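## Task

Same job with different codes. The north pallet (toward -y) is route K9 and the south pallet (toward +y) is route P8. Labels are on the lid or the track-facing side. Exactly one case on each pallet has the other pallet's code, and those two must be exchanged. A stop on the table beside mid-track is allowed. At the end every case must be lid up, and none may overhang its pallet's edge by more than a finger's width. A case that fell to the floor may be recovered, but it must end lid up. Release the cases and withdraw the tools at the end; anything held in place only by the robot does not count. The camera views are the same as in the first goal.

## Robot and tools

ROBOT. There are two arms, left_arm and right_arm. Each rides its own carriage on one shared track that runs along y at x = 0. left_rail carries left_arm and works on the +y half (position_m 0.6 to 3 m). right_rail carries right_arm and works on the -y half (position_m -3 to -0.6 m). Each arm's base is at x = 0, y = its carriage position, z = 0.04 m, and faces +x. The names left and right do not refer to sides of any image. The pallets are near the two track ends, so the carriages must drive to reach them.

FRAME. Every reported pose uses one table-fixed frame: z = 0 is the table top and +z is up, +x is the direction the arms face, and +y is to their left. y = 0 is mid-track. The table starts at x = 0.50 m and only covers y -0.90 to 0.90; outside that range the floor is 0.53 m below z = 0. Reported tool positions get less accurate at long reach.

TOOL. Each arm carries a vacuum tool with four cups, arranged as two channels. The cups point along the cup point's +z axis. In the cup point's own axes they sit at x = -62 and +62 mm, with channel a at y = -104.5 mm and channel b at y = +104.5 mm. The whole cup footprint is 227 x 312 mm, and each cup is 103 mm across. A channel grips only when both of its cups seal fully on a smooth, flat face. Edges, gaps or cardboard under a cup leak air. Under vacuum the cups shorten by up to about 21 mm.

execute_actions(actions). This takes a list of actions that run in order, and each call returns the state plus images. An empty list only observes. An action may contain the keys rows, steps, until, left_rail and right_rail.
- rows: 1 to 15 rows, each applied for one control step of 1/30 s. Each row is one list of 16 numbers in [-1, 1] covering both arms. The order is left dx, dy, dz, rx, ry, rz, suction_a, suction_b, then the same eight for the right arm. dx to rz are offsets, not a pose. They are measured in that cup point's own axes from its measured pose at the start of the action; for the first action of a call, that is the last reported pose. Each row is measured from that same start, not from the row before it. A value of 1.0 means 0.6 m or 180 degrees. rx, ry and rz together form one rotation vector. Each step's target is clipped to 100 mm and 16 degrees from the current pose. For suction, 1 means on and 0 means off; anything above 0.01 counts as on, and each channel keeps its last setting. To keep an arm still with its suction unchanged, send zeros for its motion and repeat its last two suction values.
- steps: 1 to 450, default 15, and at least the number of rows. After the last row the arm keeps moving toward that row's target. Give long moves enough steps, and send the remainder of a move in the next action rather than relying on drift.
- until: ends the action early once every condition holds. Conditions are {device: {field: value}}; a numeric value needs a comparison written as [op, value], using =, !=, <, <=, > or >=. {"all": {"status": "ended"}} and {"any": {"status": "ended"}} are also available.
- left_rail / right_rail: position_m is an absolute y in metres within the ranges above. speed_m_s runs from 0.01 to 1; it starts at 1 and is kept once set. {"stop": true} halts the carriage. To drive, send position_m, then wait with until position_status != moving. Let the carriage arrive before aiming a tool at a scene point. Acceleration is 2 m/s2. Rows never move a carriage, but any remaining carriage travel adds to the tool's motion. Any out-of-range value or unknown name makes the whole call refused.

zoom_image(camera, region): gives a closer view of the camera's latest image. region is [x0, y0, x1, y1] in pixels from the top-left corner, at most 504 x 504. The cameras are cam_high, cam_low, cam_pallet_north, cam_pallet_south (672x504 each), and cam_left_wrist and cam_right_wrist (616x616 fisheye).

finished_scene(scene): ends the given scene number (1 or 2) and cannot be undone. Call it only once the goal is met and stable.

RESULTS. The state line gives each cup point's position in metres, its orientation as a quaternion wxyz, and its velocities. Joint lines give rail, shoulder pan, shoulder lift, elbow and wrist 1 to 3. Hand target is the pose the controller is now driving toward. suction_measured_a and suction_measured_b run from 0 to 1: a value of 0.83 or more means a tight seal, and near 0 means no seal; they take about 1.3 s to settle. part_present turns 1 above 0.09. The Wrist force and torque lines are in tool axes, with offsets up to about 10 N. Rail position_status can read moving, done, contact_stop, time_out, stopped, stopped_with_arm or stopped_for_other_arm, and position_answer reads taken or not_taken. "pose unreachable" means the clearance check altered or blocked that arm's command; this check is stricter while a carriage moves. For stopped_for_other_arm, move an arm farther from the other one, wait about 30 steps, then resend.

HANDLING. Ramp moves up gradually (about 0.01 per row) so a held case does not shake loose. To place a case, lower it in small steps until it touches, then in one action switch both channels off and back the tool straight off. The cups spring back when released. A cup sealed on the table pins the tool; turn that channel off to free it. For a handover, set the case down, turn the giving tool off before the other tool turns on, and lift the giver clear.

AVOID. Arms, tools, cameras, carriages or held cases hitting or pressing on each other; a held case counts as part of its arm. Also avoid outside forces of 400 N or more, or joint torques at their limits (pan and lift 701, elbow 411, wrists 101 N m). Either one halts the arm for 10 s. Avoid drops, slams, hard pushes and knocking anything out of the work area. Loose objects may occasionally get nudged by outside disturbances.

Each tool is called as name([rows], argument=value, ...), one row to a line, values as JSON.

## Session

execute_actions(actions=[])

Scene clock: 0.00 s.
left_arm: end_effector_position=(+0.8495, +1.2308, +0.4396) suction_measured_a=0.00 part_present_a=0 suction_measured_b=0.00 part_present_b=0 end_effector_quat_wxyz=(-0.000, +0.000, +1.000, -0.001) end_effector_velocity=(-0.000, +0.000, +0.000) end_effector_angular_velocity=(-0.000, -0.000, -0.000) | right_arm: end_effector_position=(+0.8496, -1.8695, +0.4404) suction_measured_a=0.00 part_present_a=0 suction_measured_b=0.00 part_present_b=0 end_effector_quat_wxyz=(-0.000, -0.001, +1.000, +0.001) end_effector_velocity=(-0.000, +0.000, +0.000) end_effector_angular_velocity=(-0.000, -0.000, +0.000)
Joint positions: left_arm=[ 1.231 -0.238 -1.498  2.093 -2.165 -1.572  1.333] | right_arm=[-1.871 -0.237 -1.499  2.092 -2.163 -1.57   1.331]
Joint velocities: left_arm=[ 0.  0. -0. -0.  0.  0.  0.] | right_arm=[ 0. -0. -0.  0. -0.  0. -0.]
Wrist force (N, on the end effector, along its own x y z axes, offset not removed): no reading
Wrist torque (N m, same axes, about the end effector's origin, offset not removed): no reading
Hand target (left_arm): +0.849, +1.231, +0.440; -0.000, +0.000, +1.000, -0.001
Hand target (right_arm): +0.850, -1.869, +0.440; -0.000, -0.001, +1.000, +0.001
left_rail: position_m=1.231 position_m_goal=1.231 speed_m_s=1.00 position_status=done position_answer=taken refusals=0
right_rail: position_m=-1.871 position_m_goal=-1.871 speed_m_s=1.00 position_status=done position_answer=taken refusals=0
camera_calibration (this result's frames):
cam_left_wrist: T_world_to_cam=[[0.0261205, -0.999566, 0.0136092, 1.20366], [-0.84674, -0.0148863, 0.531799, 0.52643], [-0.531366, -0.0254143, -0.846761, 0.944739], [0, 0, 0, 1]] pos_world=[0.916312, 1.23499, 0.503632]
cam_right_wrist: T_world_to_cam=[[-0.031653, -0.999434, -0.011351, -1.83768], [-0.840367, 0.0204637, 0.541631, 0.535293], [-0.541092, 0.0266833, -0.84054, 0.971446], [0, 0, 0, 1]] pos_world=[0.917317, -1.87351, 0.505748]

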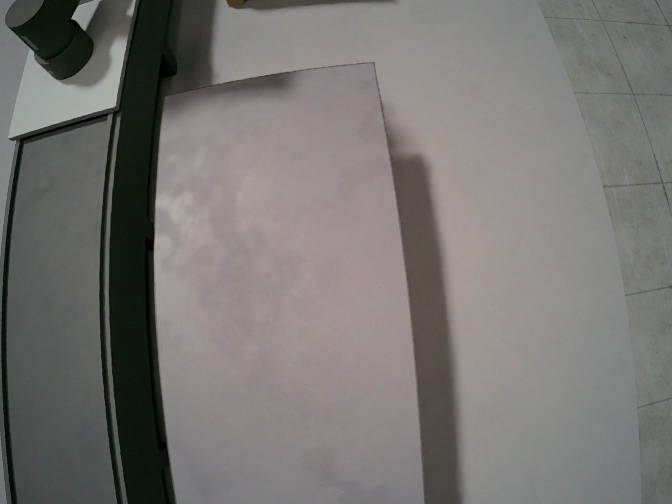

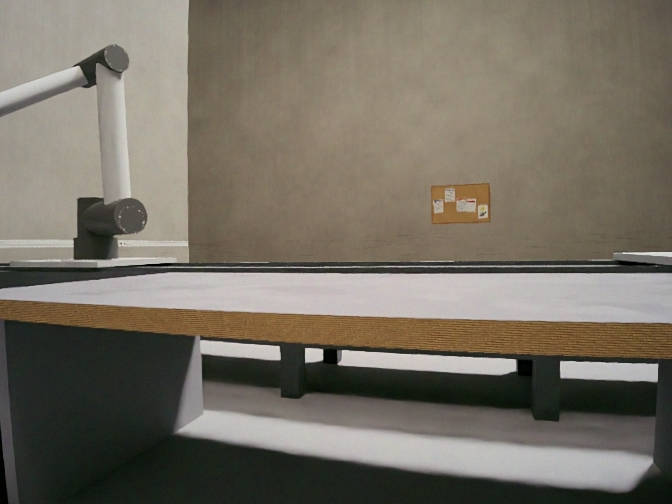

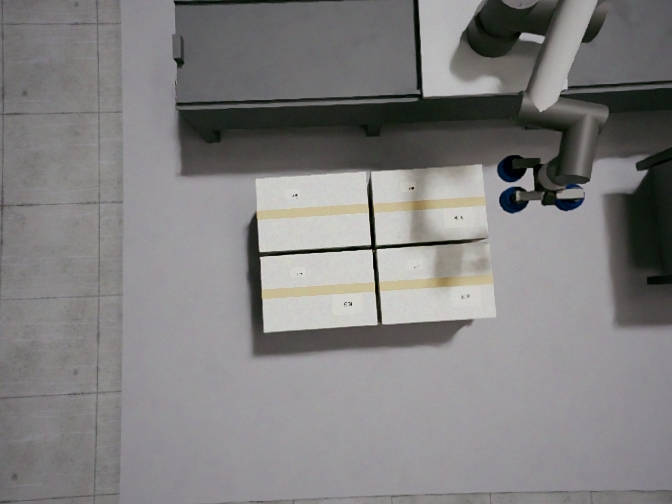

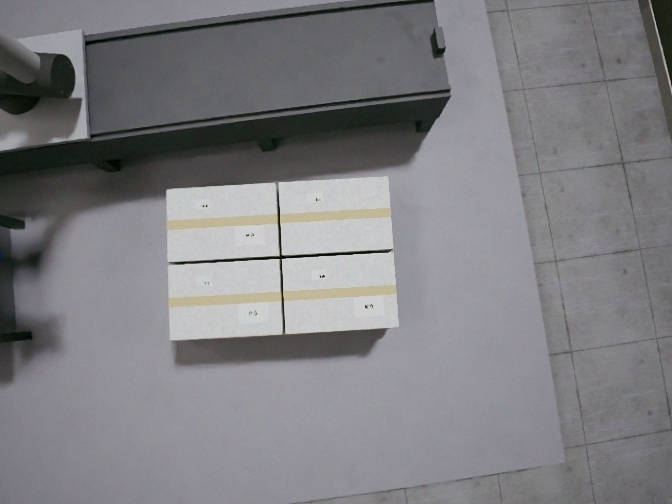

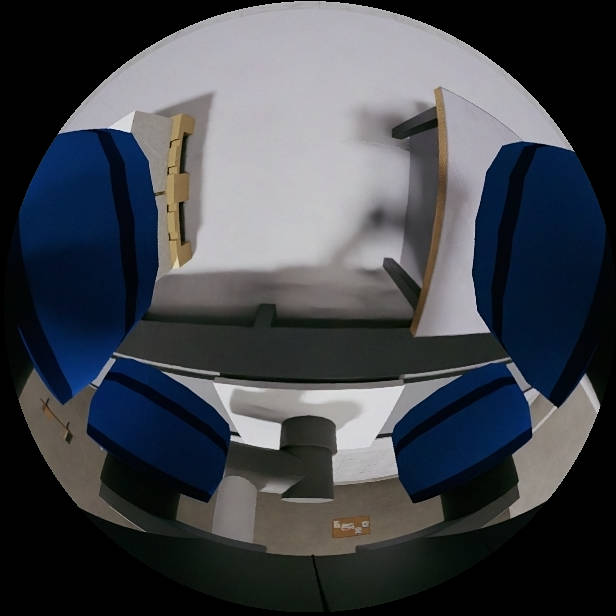

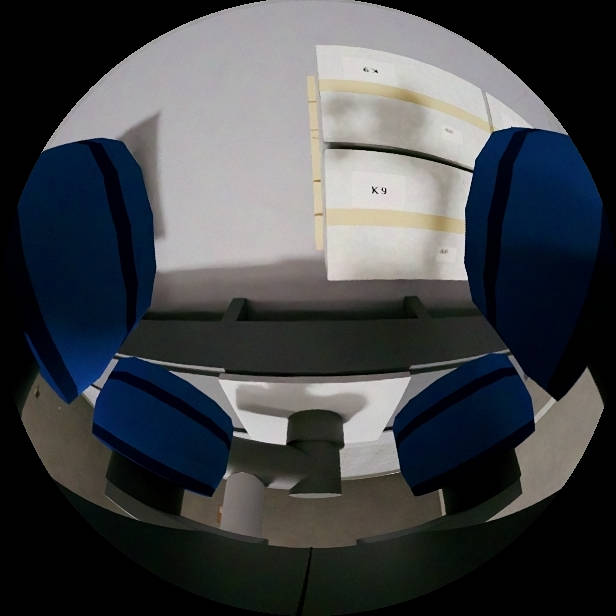

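zoom_image(camera="cam_pallet_north", region=[240, 150, 520, 360])

zoom_image(camera="cam_pallet_south", region=[140, 160, 420, 370])

Region (240, 150, 520, 360) of cam_pallet_north's 672x504 image, scaled by 1.800, with more detail than that image has; it fills the top 378 rows of this view, and the rest is white.

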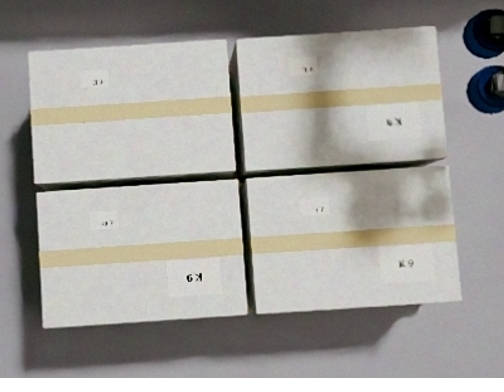

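Region (140, 160, 420, 370) of cam_pallet_south's 672x504 image, scaled by 1.800, with more detail than that image has; it fills the top 378 rows of this view, and the rest is white.

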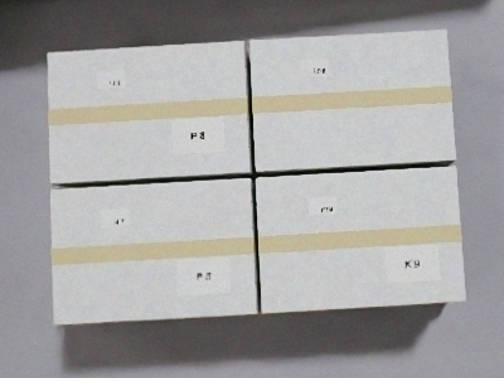

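zoom_image(camera="cam_pallet_north", region=[370, 195, 510, 335])

zoom_image(camera="cam_pallet_north", region=[240, 150, 390, 270])

zoom_image(camera="cam_pallet_south", region=[265, 235, 415, 355])

Region (370, 195, 510, 335) of cam_pallet_north's 672x504 image, scaled by 3.600, with more detail than that image has.

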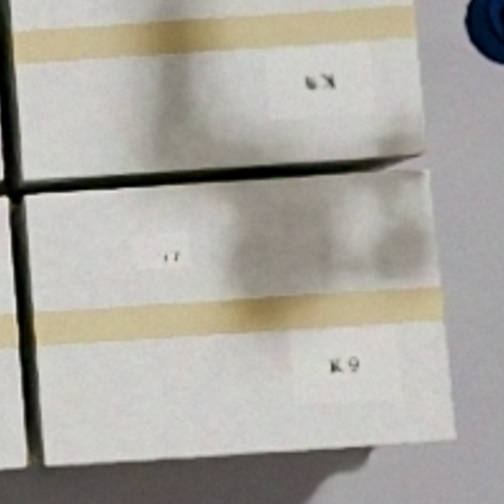

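Region (240, 150, 390, 270) of cam_pallet_north's 672x504 image, scaled by 3.360, with more detail than that image has; it fills the top 403 rows of this view, and the rest is white.

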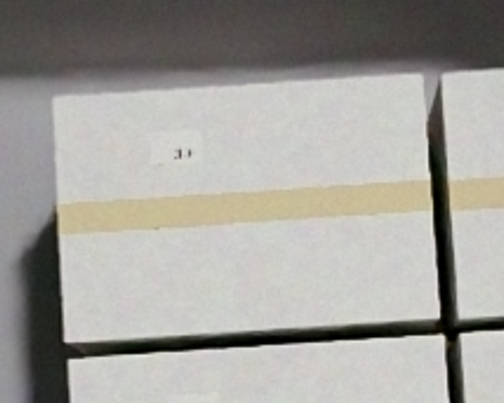

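Region (265, 235, 415, 355) of cam_pallet_south's 672x504 image, scaled by 3.360, with more detail than that image has; it fills the top 403 rows of this view, and the rest is white.

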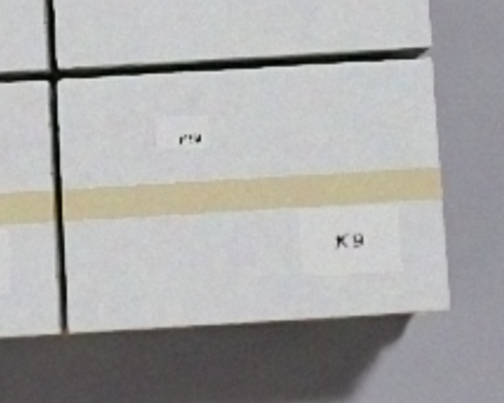

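execute_actions([
  {"left_rail":{"position_m":2.71},"right_rail":{"position_m":-2.78},"rows":[[-0.03,0,0.015,0,0,0.001,0,0,0.005,0,0.015,0,0,-0.001,0,0],[-0.07,0,0.035,0,0,0.002,0,0,0.01,0,0.04,0,0,-0.002,0,0],[-0.12,0,0.06,0,0,0.004,0,0,0.02,0,0.07,0,0,-0.004,0,0],[-0.2,0,0.1,0,0,0.006,0,0,0.03,0,0.11,0,0,-0.006,0,0],[-0.3,0,0.15,0,0,0.009,0,0,0.04,0,0.16,0,0,-0.008,0,0],[-0.45,0,0.22,0,0,0.012,0,0,0.06,0,0.24,0,0,-0.01,0,0],[-0.711,0,0.35,0,0,0.0167,0,0,0.081,0,0.35,0,0,-0.0122,0,0]],"steps":64},
])

Scene clock: 20.90 s.
left_arm: end_effector_position=(+1.2761, +2.7102, +0.2298) suction_measured_a=0.00 part_present_a=0 suction_measured_b=0.00 part_present_b=0 end_effector_quat_wxyz=(-0.000, +0.026, +1.000, -0.001) end_effector_velocity=(+0.000, -0.001, -0.000) end_effector_angular_velocity=(+0.000, +0.000, -0.001) | right_arm: end_effector_position=(+0.8011, -2.7786, +0.2303) suction_measured_a=0.00 part_present_a=0 suction_measured_b=0.00 part_present_b=0 end_effector_quat_wxyz=(-0.000, -0.020, +1.000, +0.001) end_effector_velocity=(+0.000, +0.000, -0.000) end_effector_angular_velocity=(+0.000, +0.000, +0.000)
Joint positions: left_arm=[ 2.71  -0.158 -0.919  1.574 -2.225 -1.572  1.466] | right_arm=[-2.78  -0.252 -1.339  2.298 -2.529 -1.57   1.278]
Joint velocities: left_arm=[ 0. -0.  0. -0.  0.  0.  0.] | right_arm=[ 0.  0.  0.  0. -0. -0.  0.]
Wrist force (N, on the end effector, along its own x y z axes, offset not removed): left_arm=[-12.5 -4.2 1.4] | right_arm=[-4.1 8.2 0.4]
Wrist torque (N m, same axes, about the end effector's origin, offset not removed): left_arm=[-0.58 1.80 -0.30] | right_arm=[0.82 0.61 0.08]
Hand target (left_arm): +1.276, +2.710, +0.230; -0.000, +0.026, +1.000, -0.001
Hand target (right_arm): +0.801, -2.779, +0.230; -0.000, -0.020, +1.000, +0.001
Off the commanded pose (left_arm): 0.001 m, 0 deg.
Off the commanded pose (right_arm): 0.000 m, 0 deg.
left_rail: position_m=2.710 position_m_goal=2.710 speed_m_s=1.00 position_status=done position_answer=taken refusals=0
right_rail: position_m=-2.780 position_m_goal=-2.780 speed_m_s=1.00 position_status=done position_answer=taken refusals=0
camera_calibration (this result's frames):
cam_left_wrist: T_world_to_cam=[[-0.0262837, -0.999561, 0.013669, 2.74099], [-0.846442, 0.0295279, 0.531662, 0.900586], [-0.531833, 0.002404, -0.846846, 0.956557], [0, 0, 0, 1]] pos_world=[1.34306, 2.7109, 0.293782]
cam_right_wrist: T_world_to_cam=[[0.0066271, -0.999913, -0.0114106, -2.7822], [-0.84056, -0.0117513, 0.541591, 0.537593], [-0.541678, 0.00600208, -0.840565, 0.735935], [0, 0, 0, 1]] pos_world=[0.868957, -2.78006, 0.295699]

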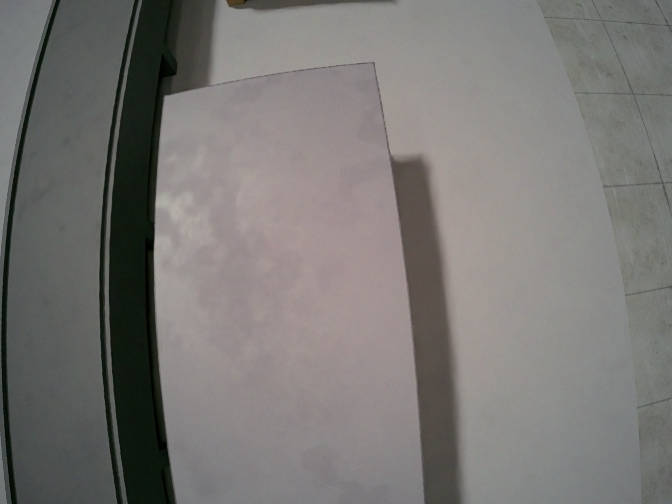

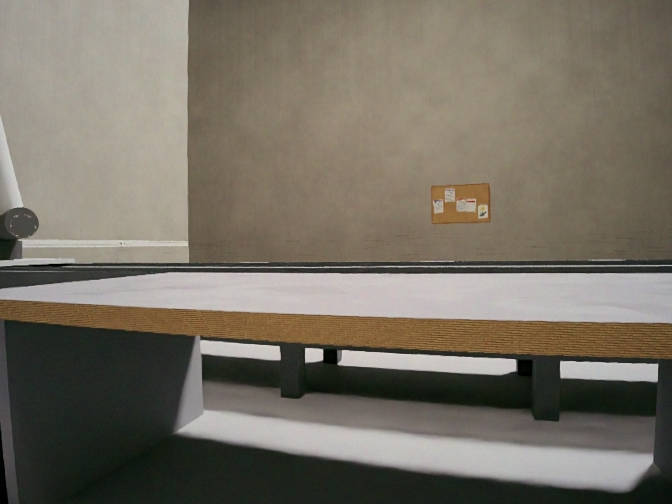

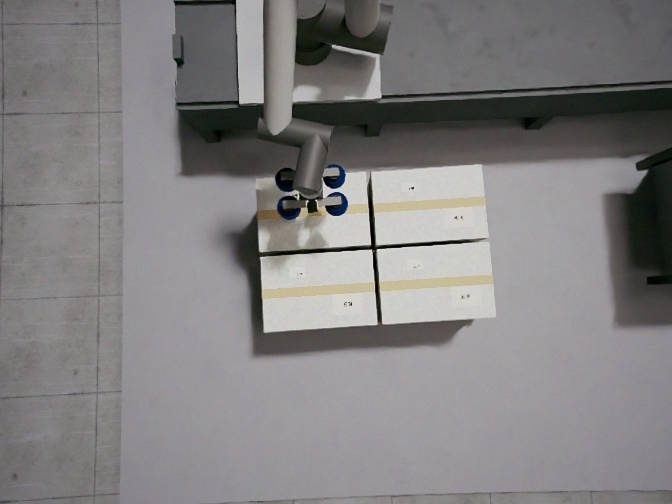

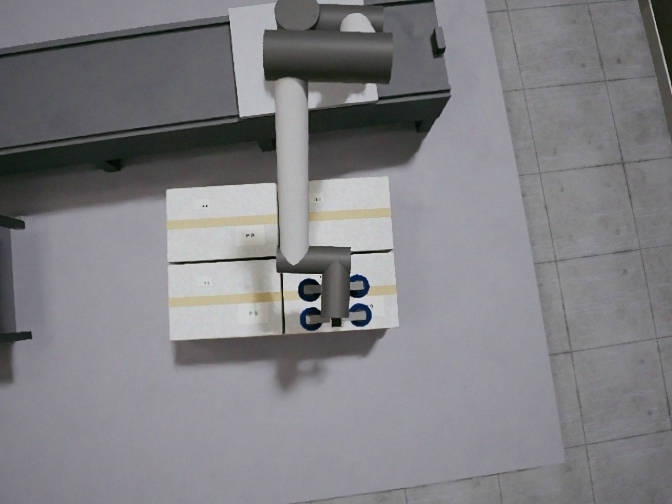

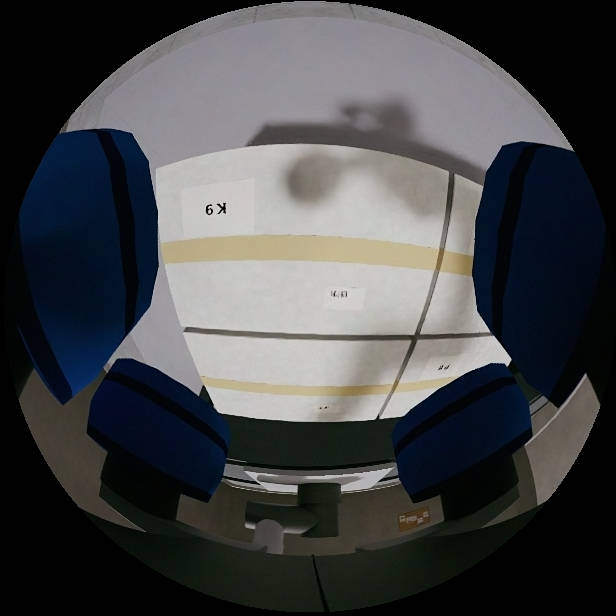

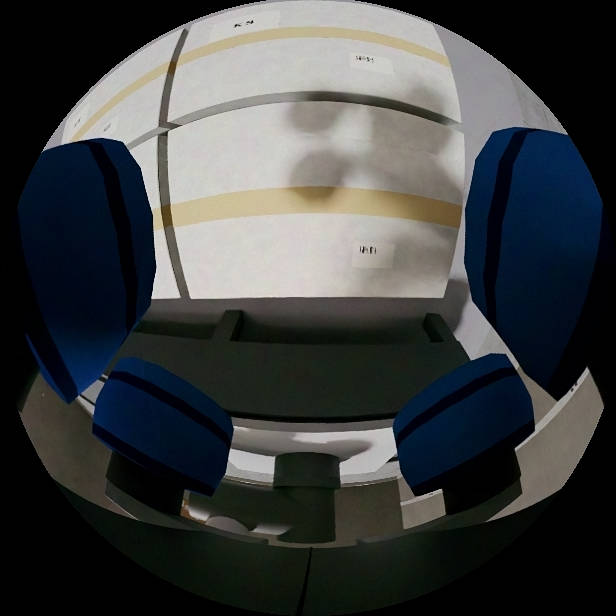

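zoom_image(camera="cam_left_wrist", region=[140, 120, 490, 360])

zoom_image(camera="cam_right_wrist", region=[140, 80, 490, 320])

Region (140, 120, 490, 360) of cam_left_wrist's 616x616 image, scaled by 1.440, with more detail than that image has; it fills the top 346 rows of this view, and the rest is white.

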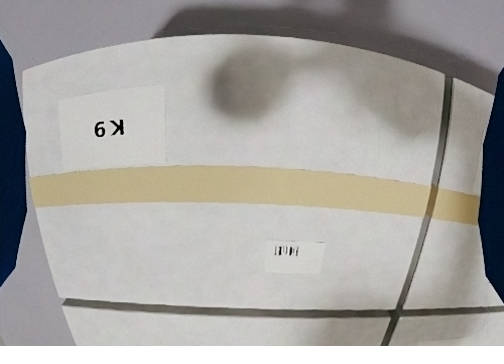

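Region (140, 80, 490, 320) of cam_right_wrist's 616x616 image, scaled by 1.440, with more detail than that image has; it fills the top 346 rows of this view, and the rest is white.

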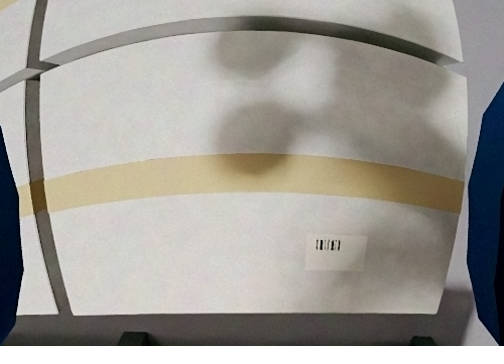

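execute_actions([
  {"rows":[[0.01,0.004,0.02,0,0,0,0,0,-0.008,-0.004,0.02,0,0,0,0,0],[0.025,0.01,0.05,0,0,0.001,0,0,-0.02,-0.01,0.05,0,0,0.001,0,0],[0.045,0.017,0.09,0,0,0.001,0,0,-0.035,-0.018,0.09,0,0,0.001,0,0],[0.07,0.025,0.14,0,0,0.002,0,0,-0.05,-0.028,0.14,0,0,0.002,0,0],[0.095,0.0335,0.2,0,0,0.002,0,0,-0.067,-0.0376,0.2,0,0,0.002,0,0],[0.095,0.0335,0.3,0,0,0.002,0,0,-0.067,-0.0376,0.3,0,0,0.002,0,0],[0.095,0.0335,0.542,0,0,0.002,0,0,-0.067,-0.0376,0.542,0,0,0.002,0,0]],"steps":32},
  {"rows":[[0,0,0.008,0,0,0,0,0,0,0,0.008,0,0,0,0,0],[0,0,0.016,0,0,0,0,0,0,0,0.016,0,0,0,0,0],[0,0,0.024,0,0,0,0,0,0,0,0.024,0,0,0,0,0],[0,0,0.032,0,0,0,1,1,0,0,0.032,0,0,0,1,1],[0,0,0.04,0,0,0,1,1,0,0,0.04,0,0,0,1,1],[0,0,0.047,0,0,0,1,1,0,0,0.047,0,0,0,1,1],[0,0,0.053,0,0,0,1,1,0,0,0.053,0,0,0,1,1]],"steps":26},
])

Scene clock: 63.37 s.
left_arm: end_effector_position=(+1.2205, +2.7330, -0.1082) suction_measured_a=0.89 part_present_a=1 suction_measured_b=0.89 part_present_b=1 end_effector_quat_wxyz=(+0.001, +0.030, +1.000, -0.001) end_effector_velocity=(+0.000, +0.000, +0.000) end_effector_angular_velocity=(-0.000, -0.000, -0.000) | right_arm: end_effector_position=(+0.8408, -2.7995, -0.1087) suction_measured_a=0.91 part_present_a=1 suction_measured_b=0.91 part_present_b=1 end_effector_quat_wxyz=(+0.000, -0.017, +1.000, +0.000) end_effector_velocity=(+0.000, -0.000, +0.000) end_effector_angular_velocity=(-0.000, -0.000, -0.000)
Joint positions: left_arm=[ 2.71  -0.146 -0.667  1.71  -2.616 -1.572  1.484] | right_arm=[-2.78  -0.265 -0.818  2.296 -3.049 -1.57   1.272]
Joint velocities: left_arm=[ 0.  0. -0.  0. -0.  0.  0.] | right_arm=[ 0. -0. -0. -0. -0. -0.  0.]
Wrist force (N, on the end effector, along its own x y z axes, offset not removed): left_arm=[-0.4 1.5 -38.0] | right_arm=[13.8 46.4 -38.1]
Wrist torque (N m, same axes, about the end effector's origin, offset not removed): left_arm=[-4.40 -2.72 0.78] | right_arm=[7.73 -3.57 -2.86]
Hand target (left_arm): +1.220, +2.733, -0.109; +0.001, +0.030, +1.000, -0.001
Hand target (right_arm): +0.841, -2.799, -0.109; +0.000, -0.017, +1.000, +0.000
Off the commanded pose (left_arm): 0.016 m, 0 deg.
Off the commanded pose (right_arm): 0.013 m, 0 deg.
FORCE FAULT: contact force on the left arm reached its limit, and that arm stopped for 10 seconds. FORCE FAULT: contact force on the right arm reached its limit, and that arm stopped for 10 seconds. On each arm, the contact can be on any part of the arm, not only on its tool. Those arms' remaining commands of this call were not run. Those arms hold still and accept commands again. Move each arm away from its contact; if what an arm grips holds it there, let go first. An arm that pushes or pulls that hard again can be faulted again.
left_rail: position_m=2.710 position_m_goal=2.710 speed_m_s=1.00 position_status=done position_answer=taken refusals=0
right_rail: position_m=-2.780 position_m_goal=-2.780 speed_m_s=1.00 position_status=done position_answer=taken refusals=0
camera_calibration (this result's frames):
cam_left_wrist: T_world_to_cam=[[-0.0325907, -0.999369, 0.0141138, 2.77417], [-0.847234, 0.0351153, 0.530059, 1.01808], [-0.53022, 0.00531728, -0.847844, 0.630677], [0, 0, 0, 1]] pos_world=[1.28736, 2.73331, -0.0440814]
cam_right_wrist: T_world_to_cam=[[0.000127708, -0.999938, -0.0111155, -2.8018], [-0.841231, -0.00611731, 0.540641, 0.770555], [-0.540676, 0.00928166, -0.84118, 0.480896], [0, 0, 0, 1]] pos_world=[0.908581, -2.80138, -0.0432177]

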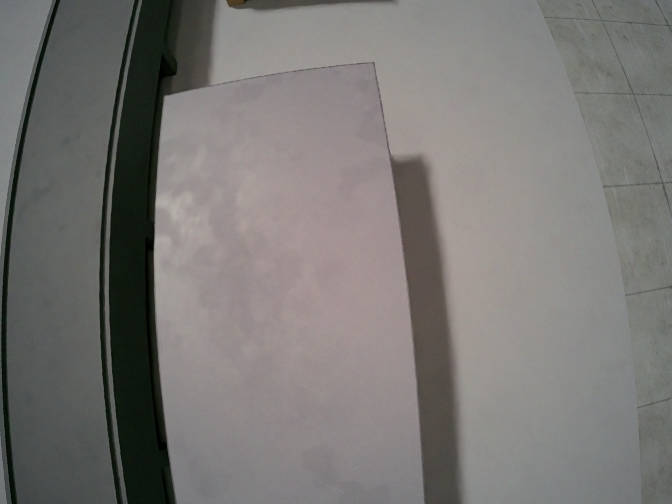

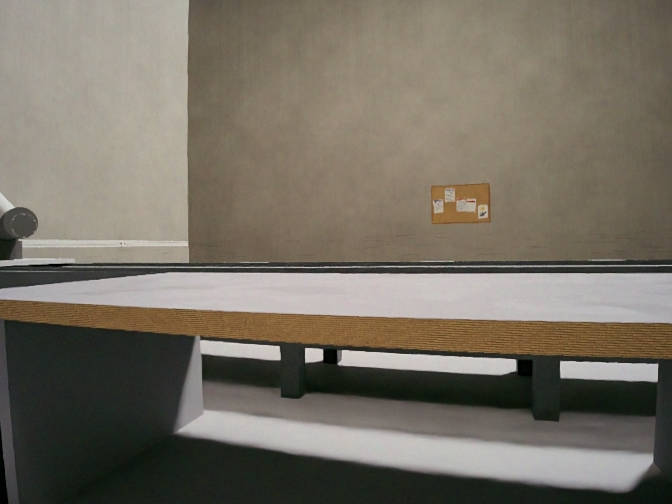

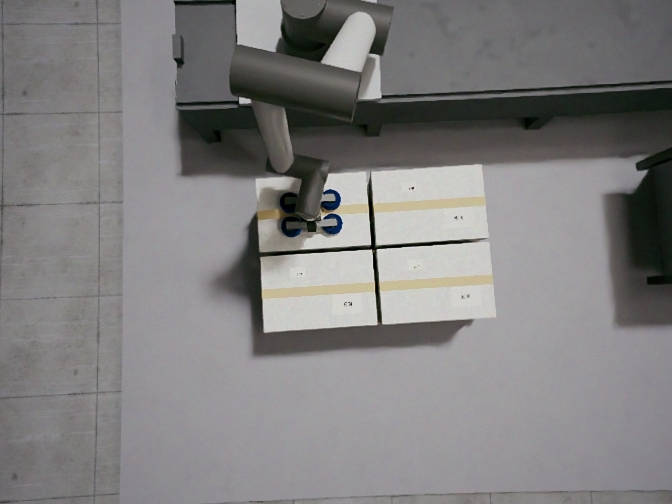

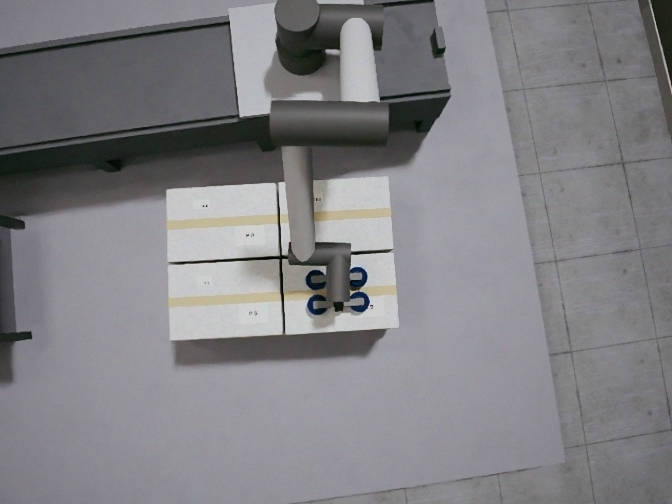

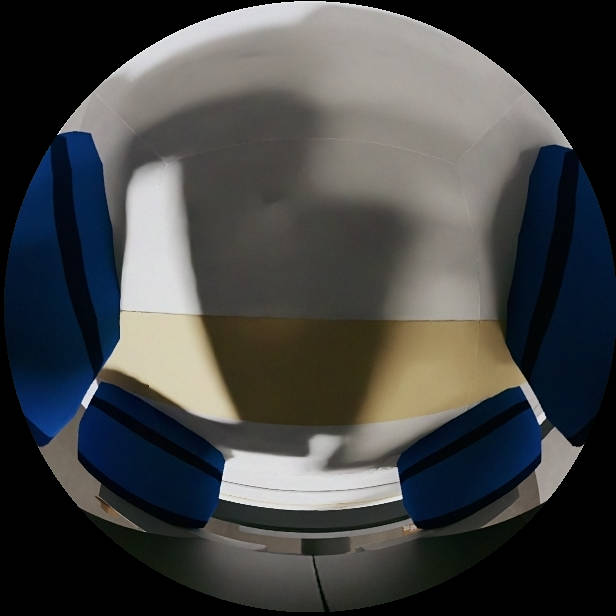

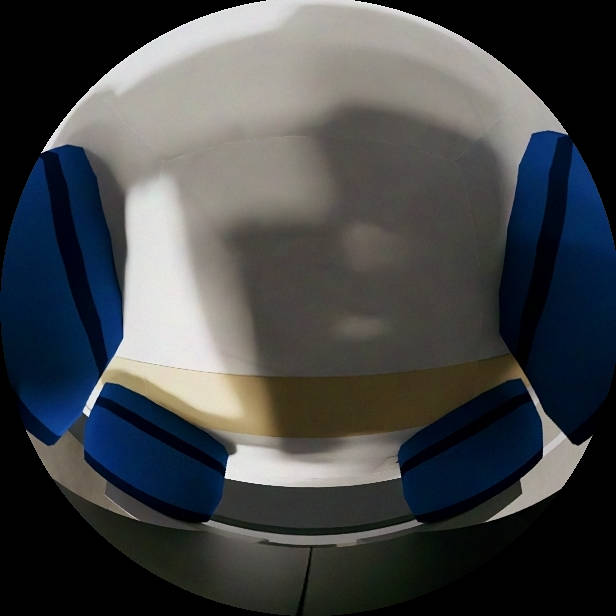

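execute_actions([
  {"rows":[[0,0,-0.008,0,0,0,1,1,0,0,-0.008,0,0,0,1,1],[0,0,-0.02,0,0,0,1,1,0,0,-0.02,0,0,0,1,1],[0,0,-0.036,0,0,0,1,1,0,0,-0.036,0,0,0,1,1],[0,0,-0.056,0,0,0,1,1,0,0,-0.056,0,0,0,1,1],[0,0,-0.08,0,0,0,1,1,0,0,-0.08,0,0,0,1,1],[0,0,-0.11,0,0,0,1,1,0,0,-0.11,0,0,0,1,1],[0,0,-0.15,0,0,0,1,1,0,0,-0.15,0,0,0,1,1],[0,0,-0.2,0,0,0,1,1,0,0,-0.2,0,0,0,1,1],[0,0,-0.26,0,0,0,1,1,0,0,-0.26,0,0,0,1,1],[0,0,-0.76,0,0,0,1,1,0,0,-0.76,0,0,0,1,1]],"steps":31},
  {"left_rail":{"position_m":0.88},"right_rail":{"position_m":-0.9},"steps":12},
  {"rows":[[0.015,-0.025,0,0,0,0,1,1,0,0.025,0,0,0,0,1,1],[0.035,-0.06,0,0,0,-0.002,1,1,-0.003,0.06,0,0,0,0.001,1,1],[0.06,-0.1,0,0,0,-0.004,1,1,-0.005,0.1,0,0,0,0.002,1,1],[0.09,-0.15,0,0,0,-0.006,1,1,-0.008,0.15,0,0,0,0.003,1,1],[0.13,-0.22,0,0,0,-0.008,1,1,-0.011,0.22,0,0,0,0.004,1,1],[0.56,-0.973,0,0,0,-0.019,1,1,-0.048,0.965,0,0,0,0.011,1,1]],"steps":60},
])

Scene clock: 80.67 s.
left_arm: end_effector_position=(+0.8504, +0.3409, +0.3447) suction_measured_a=0.89 part_present_a=1 suction_measured_b=0.89 part_present_b=1 end_effector_quat_wxyz=(+0.001, -0.000, +1.000, -0.001) end_effector_velocity=(-0.001, +0.001, -0.001) end_effector_angular_velocity=(+0.009, -0.000, +0.004) | right_arm: end_effector_position=(+0.8495, -0.3406, +0.3436) suction_measured_a=0.91 part_present_a=1 suction_measured_b=0.91 part_present_b=1 end_effector_quat_wxyz=(+0.001, +0.000, +1.000, -0.000) end_effector_velocity=(+0.000, +0.049, -0.000) end_effector_angular_velocity=(-0.000, +0.000, -0.000)
Joint positions: left_arm=[ 0.88  -0.766 -1.259  1.949 -2.263 -1.571  0.804] | right_arm=[-0.901  0.384 -1.247  1.934 -2.259 -1.572  1.956]
Joint velocities: left_arm=[ 0.    -0.002  0.    -0.     0.006  0.007 -0.006] | right_arm=[ 0.049  0.001  0.001 -0.001  0.001 -0.     0.001]
Wrist force (N, on the end effector, along its own x y z axes, offset not removed): left_arm=[-7.5 -22.7 15.4] | right_arm=[-4.9 45.0 54.2]
Wrist torque (N m, same axes, about the end effector's origin, offset not removed): left_arm=[9.75 3.70 0.33] | right_arm=[3.60 -2.51 0.72]
Hand target (left_arm): +0.850, +0.341, +0.345; +0.001, -0.000, +1.000, -0.001
Hand target (right_arm): +0.850, -0.340, +0.344; +0.001, +0.000, +1.000, -0.000
Off the commanded pose (left_arm): 0.001 m, 0 deg.
Off the commanded pose (right_arm): 0.001 m, 0 deg.
left_rail: position_m=0.880 position_m_goal=0.880 speed_m_s=1.00 position_status=done position_answer=taken refusals=0
right_rail: position_m=-0.901 position_m_goal=-0.900 speed_m_s=1.00 position_status=moving position_answer=taken refusals=0
camera_calibration (this result's frames):
cam_left_wrist: T_world_to_cam=[[0.0271682, -0.999535, 0.013877, 0.314436], [-0.847643, -0.0156768, 0.530335, 0.565972], [-0.529871, -0.0261709, -0.847675, 0.84154], [0, 0, 0, 1]] pos_world=[0.917107, 0.345186, 0.408834]
cam_right_wrist: T_world_to_cam=[[-0.0344018, -0.999356, -0.010241, -0.308769], [-0.841515, 0.0234374, 0.539726, 0.559012], [-0.539138, 0.0271855, -0.841779, 0.848172], [0, 0, 0, 1]] pos_world=[0.917076, -0.34473, 0.409098]

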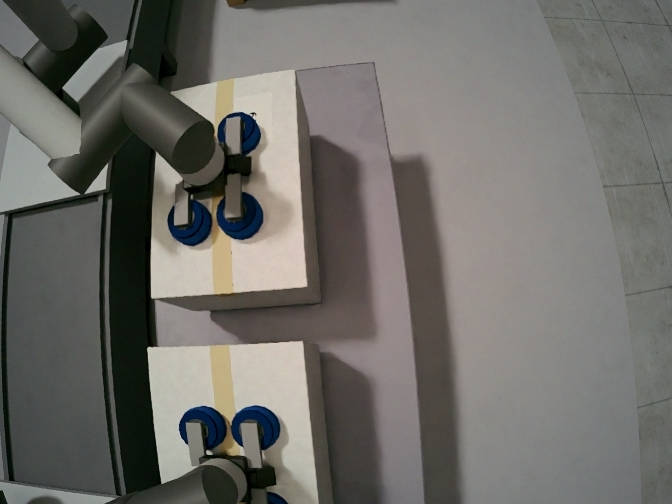

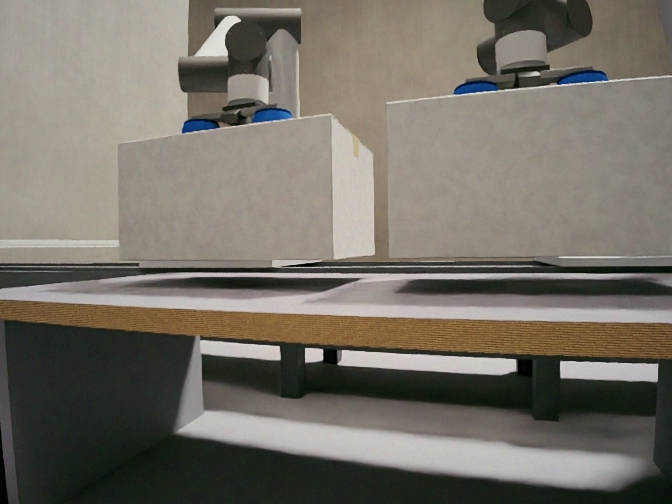

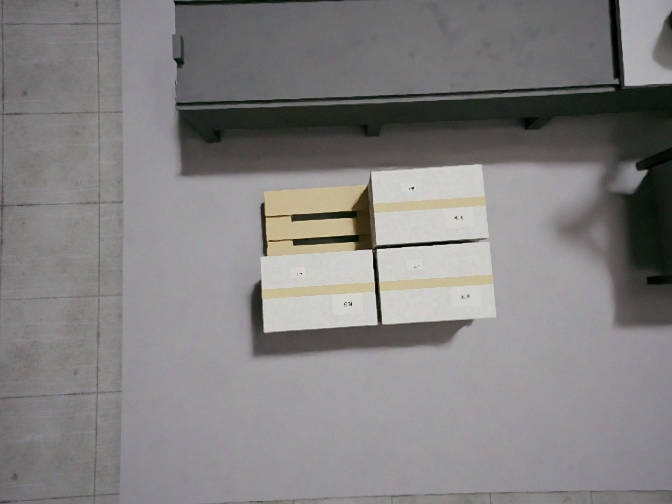

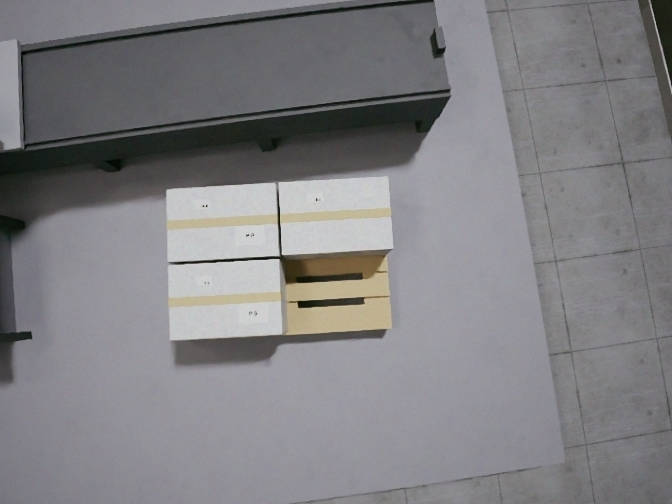

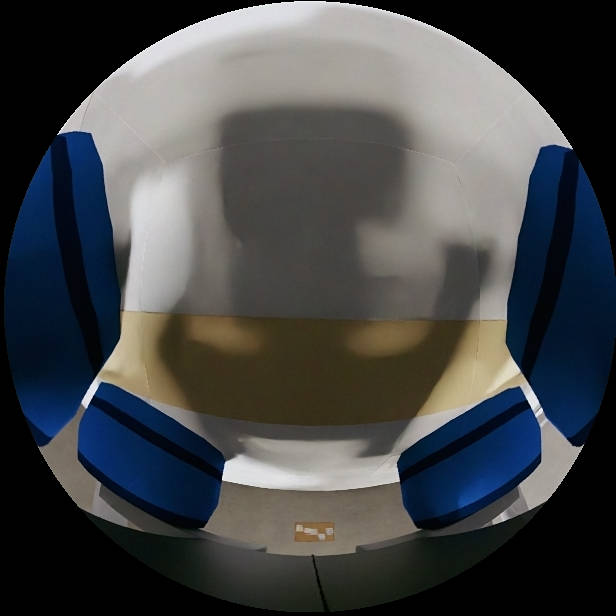

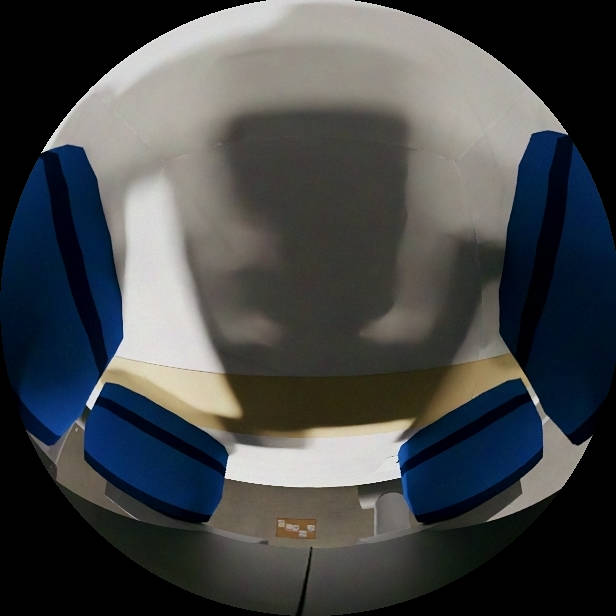

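execute_actions([
  {"rows":[[0,0,0.01,0,0,0,1,1,0,0,0.01,0,0,0,1,1],[0,0,0.024,0,0,0,1,1,0,0,0.024,0,0,0,1,1],[0,0,0.04,0,0,0,1,1,0,0,0.04,0,0,0,1,1],[0,0,0.056,0,0,0,1,1,0,0,0.056,0,0,0,1,1],[0,0,0.07,0,0,0,1,1,0,0,0.07,0,0,0,1,1],[0,0,0.082,0,0,0,1,1,0,0,0.081,0,0,0,1,1],[0,0,0.091,0,0,0,1,1,0,0,0.09,0,0,0,1,1],[0,0,0.097,0,0,0,1,1,0,0,0.096,0,0,0,1,1],[0,0,0.101,0,0,0,1,1,0,0,0.099,0,0,0,1,1]],"steps":14},
])

zoom_image(camera="cam_low", region=[260, 240, 460, 340])

Scene clock: 87.57 s.
left_arm: end_effector_position=(+0.8499, +0.3412, +0.2908) suction_measured_a=0.89 part_present_a=1 suction_measured_b=0.89 part_present_b=1 end_effector_quat_wxyz=(+0.000, -0.000, +1.000, -0.000) end_effector_velocity=(+0.004, -0.002, -0.055) end_effector_angular_velocity=(-0.005, -0.005, -0.000) | right_arm: end_effector_position=(+0.8490, -0.3399, +0.2906) suction_measured_a=0.91 part_present_a=1 suction_measured_b=0.91 part_present_b=1 end_effector_quat_wxyz=(+0.000, +0.000, +1.000, -0.000) end_effector_velocity=(+0.005, +0.002, -0.052) end_effector_angular_velocity=(+0.003, -0.008, +0.000)
Joint positions: left_arm=[ 0.88  -0.766 -1.214  1.98  -2.338 -1.571  0.804] | right_arm=[-0.9    0.384 -1.204  1.964 -2.332 -1.572  1.956]
Joint velocities: left_arm=[ 0.     0.001  0.052  0.026 -0.084 -0.     0.001] | right_arm=[ 0.     0.     0.049  0.024 -0.081 -0.    -0.   ]
Wrist force (N, on the end effector, along its own x y z axes, offset not removed): left_arm=[-9.9 -4.3 33.7] | right_arm=[-6.4 6.6 61.7]
Wrist torque (N m, same axes, about the end effector's origin, offset not removed): left_arm=[7.89 3.91 -0.30] | right_arm=[7.86 -2.70 0.11]
Hand target (left_arm): +0.850, +0.341, +0.284; +0.001, -0.000, +1.000, -0.001
Hand target (right_arm): +0.850, -0.340, +0.284; +0.001, +0.000, +1.000, -0.000
Off the commanded pose (left_arm): 0.007 m, 0 deg.
Off the commanded pose (right_arm): 0.006 m, 0 deg.
left_rail: position_m=0.880 position_m_goal=0.880 speed_m_s=1.00 position_status=done position_answer=taken refusals=0
right_rail: position_m=-0.900 position_m_goal=-0.900 speed_m_s=1.00 position_status=done position_answer=taken refusals=0
camera_calibration (this result's frames):
cam_left_wrist: T_world_to_cam=[[0.0271947, -0.999542, 0.0132427, 0.315657], [-0.847243, -0.0160165, 0.530963, 0.593787], [-0.530508, -0.0256592, -0.847291, 0.795859], [0, 0, 0, 1]] pos_world=[0.916708, 0.345444, 0.354865]
cam_right_wrist: T_world_to_cam=[[-0.0342477, -0.999364, -0.00992122, -0.308845], [-0.841065, 0.0234578, 0.540426, 0.586651], [-0.539849, 0.0268527, -0.841333, 0.803652], [0, 0, 0, 1]] pos_world=[0.916686, -0.34399, 0.356034]

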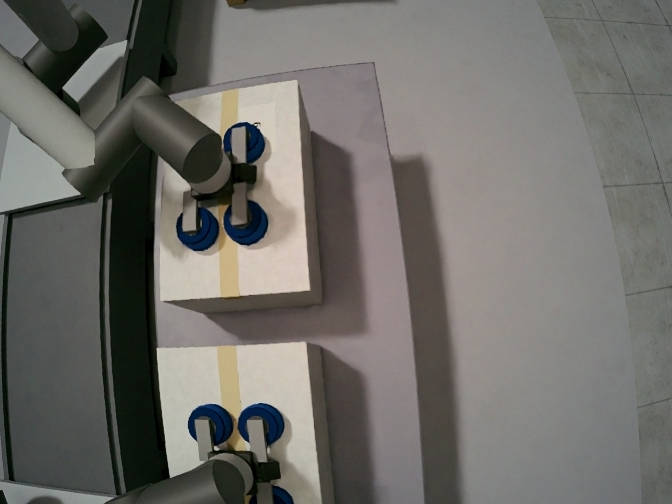

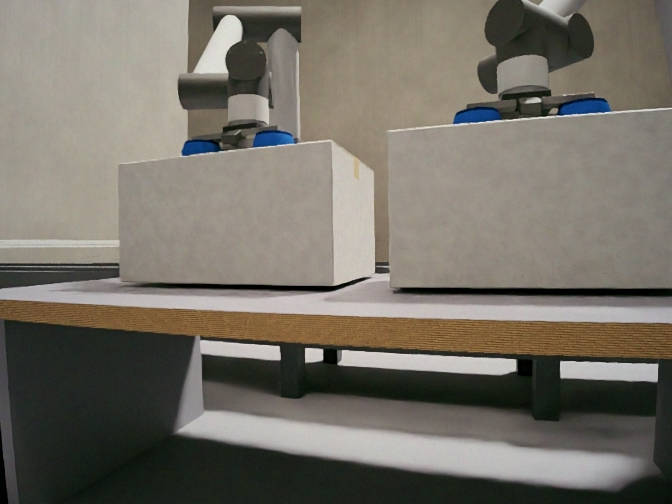

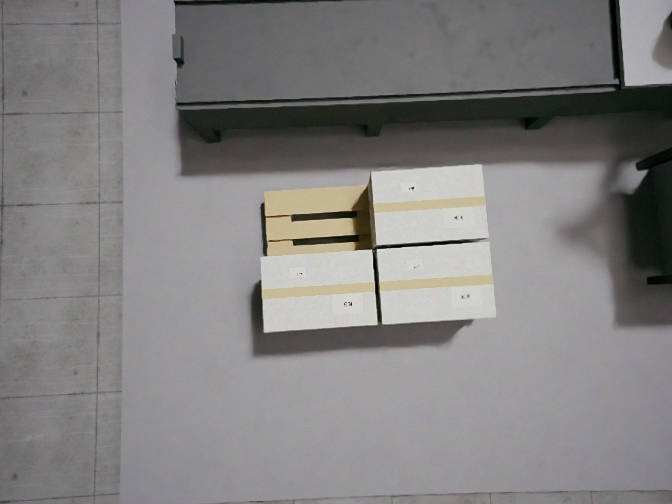

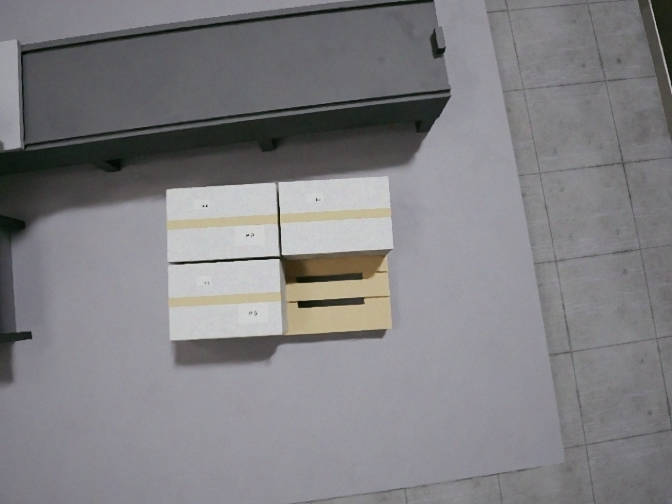

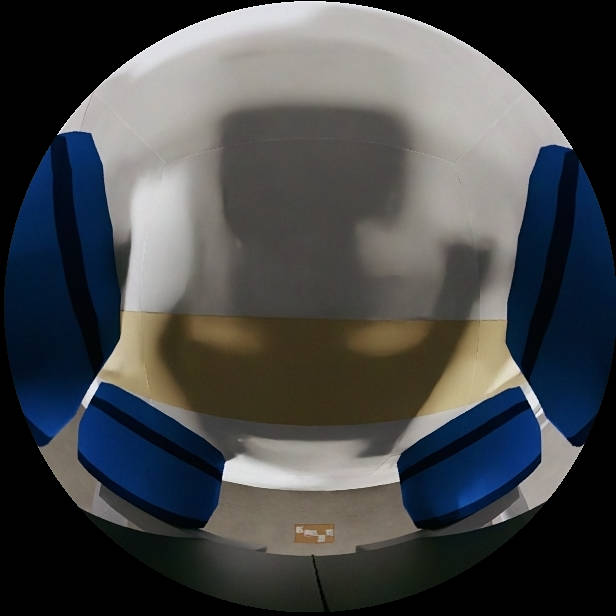

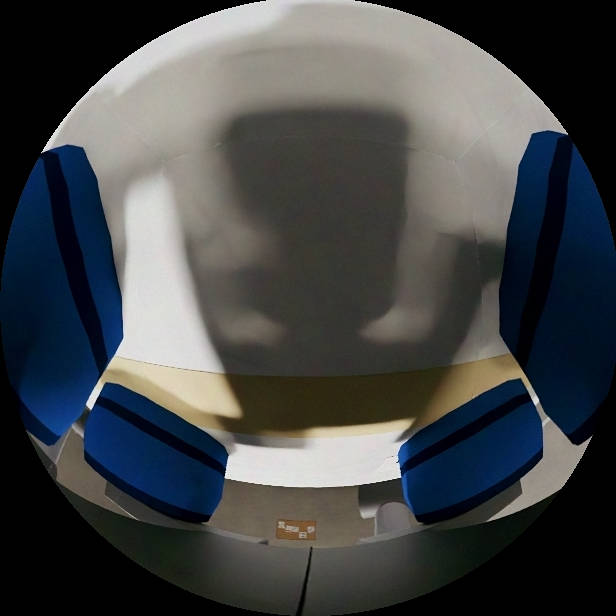

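Region (260, 240, 460, 340) of cam_low's 672x504 image, scaled by 2.520, with more detail than that image has.

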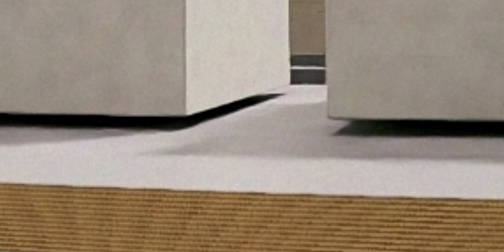

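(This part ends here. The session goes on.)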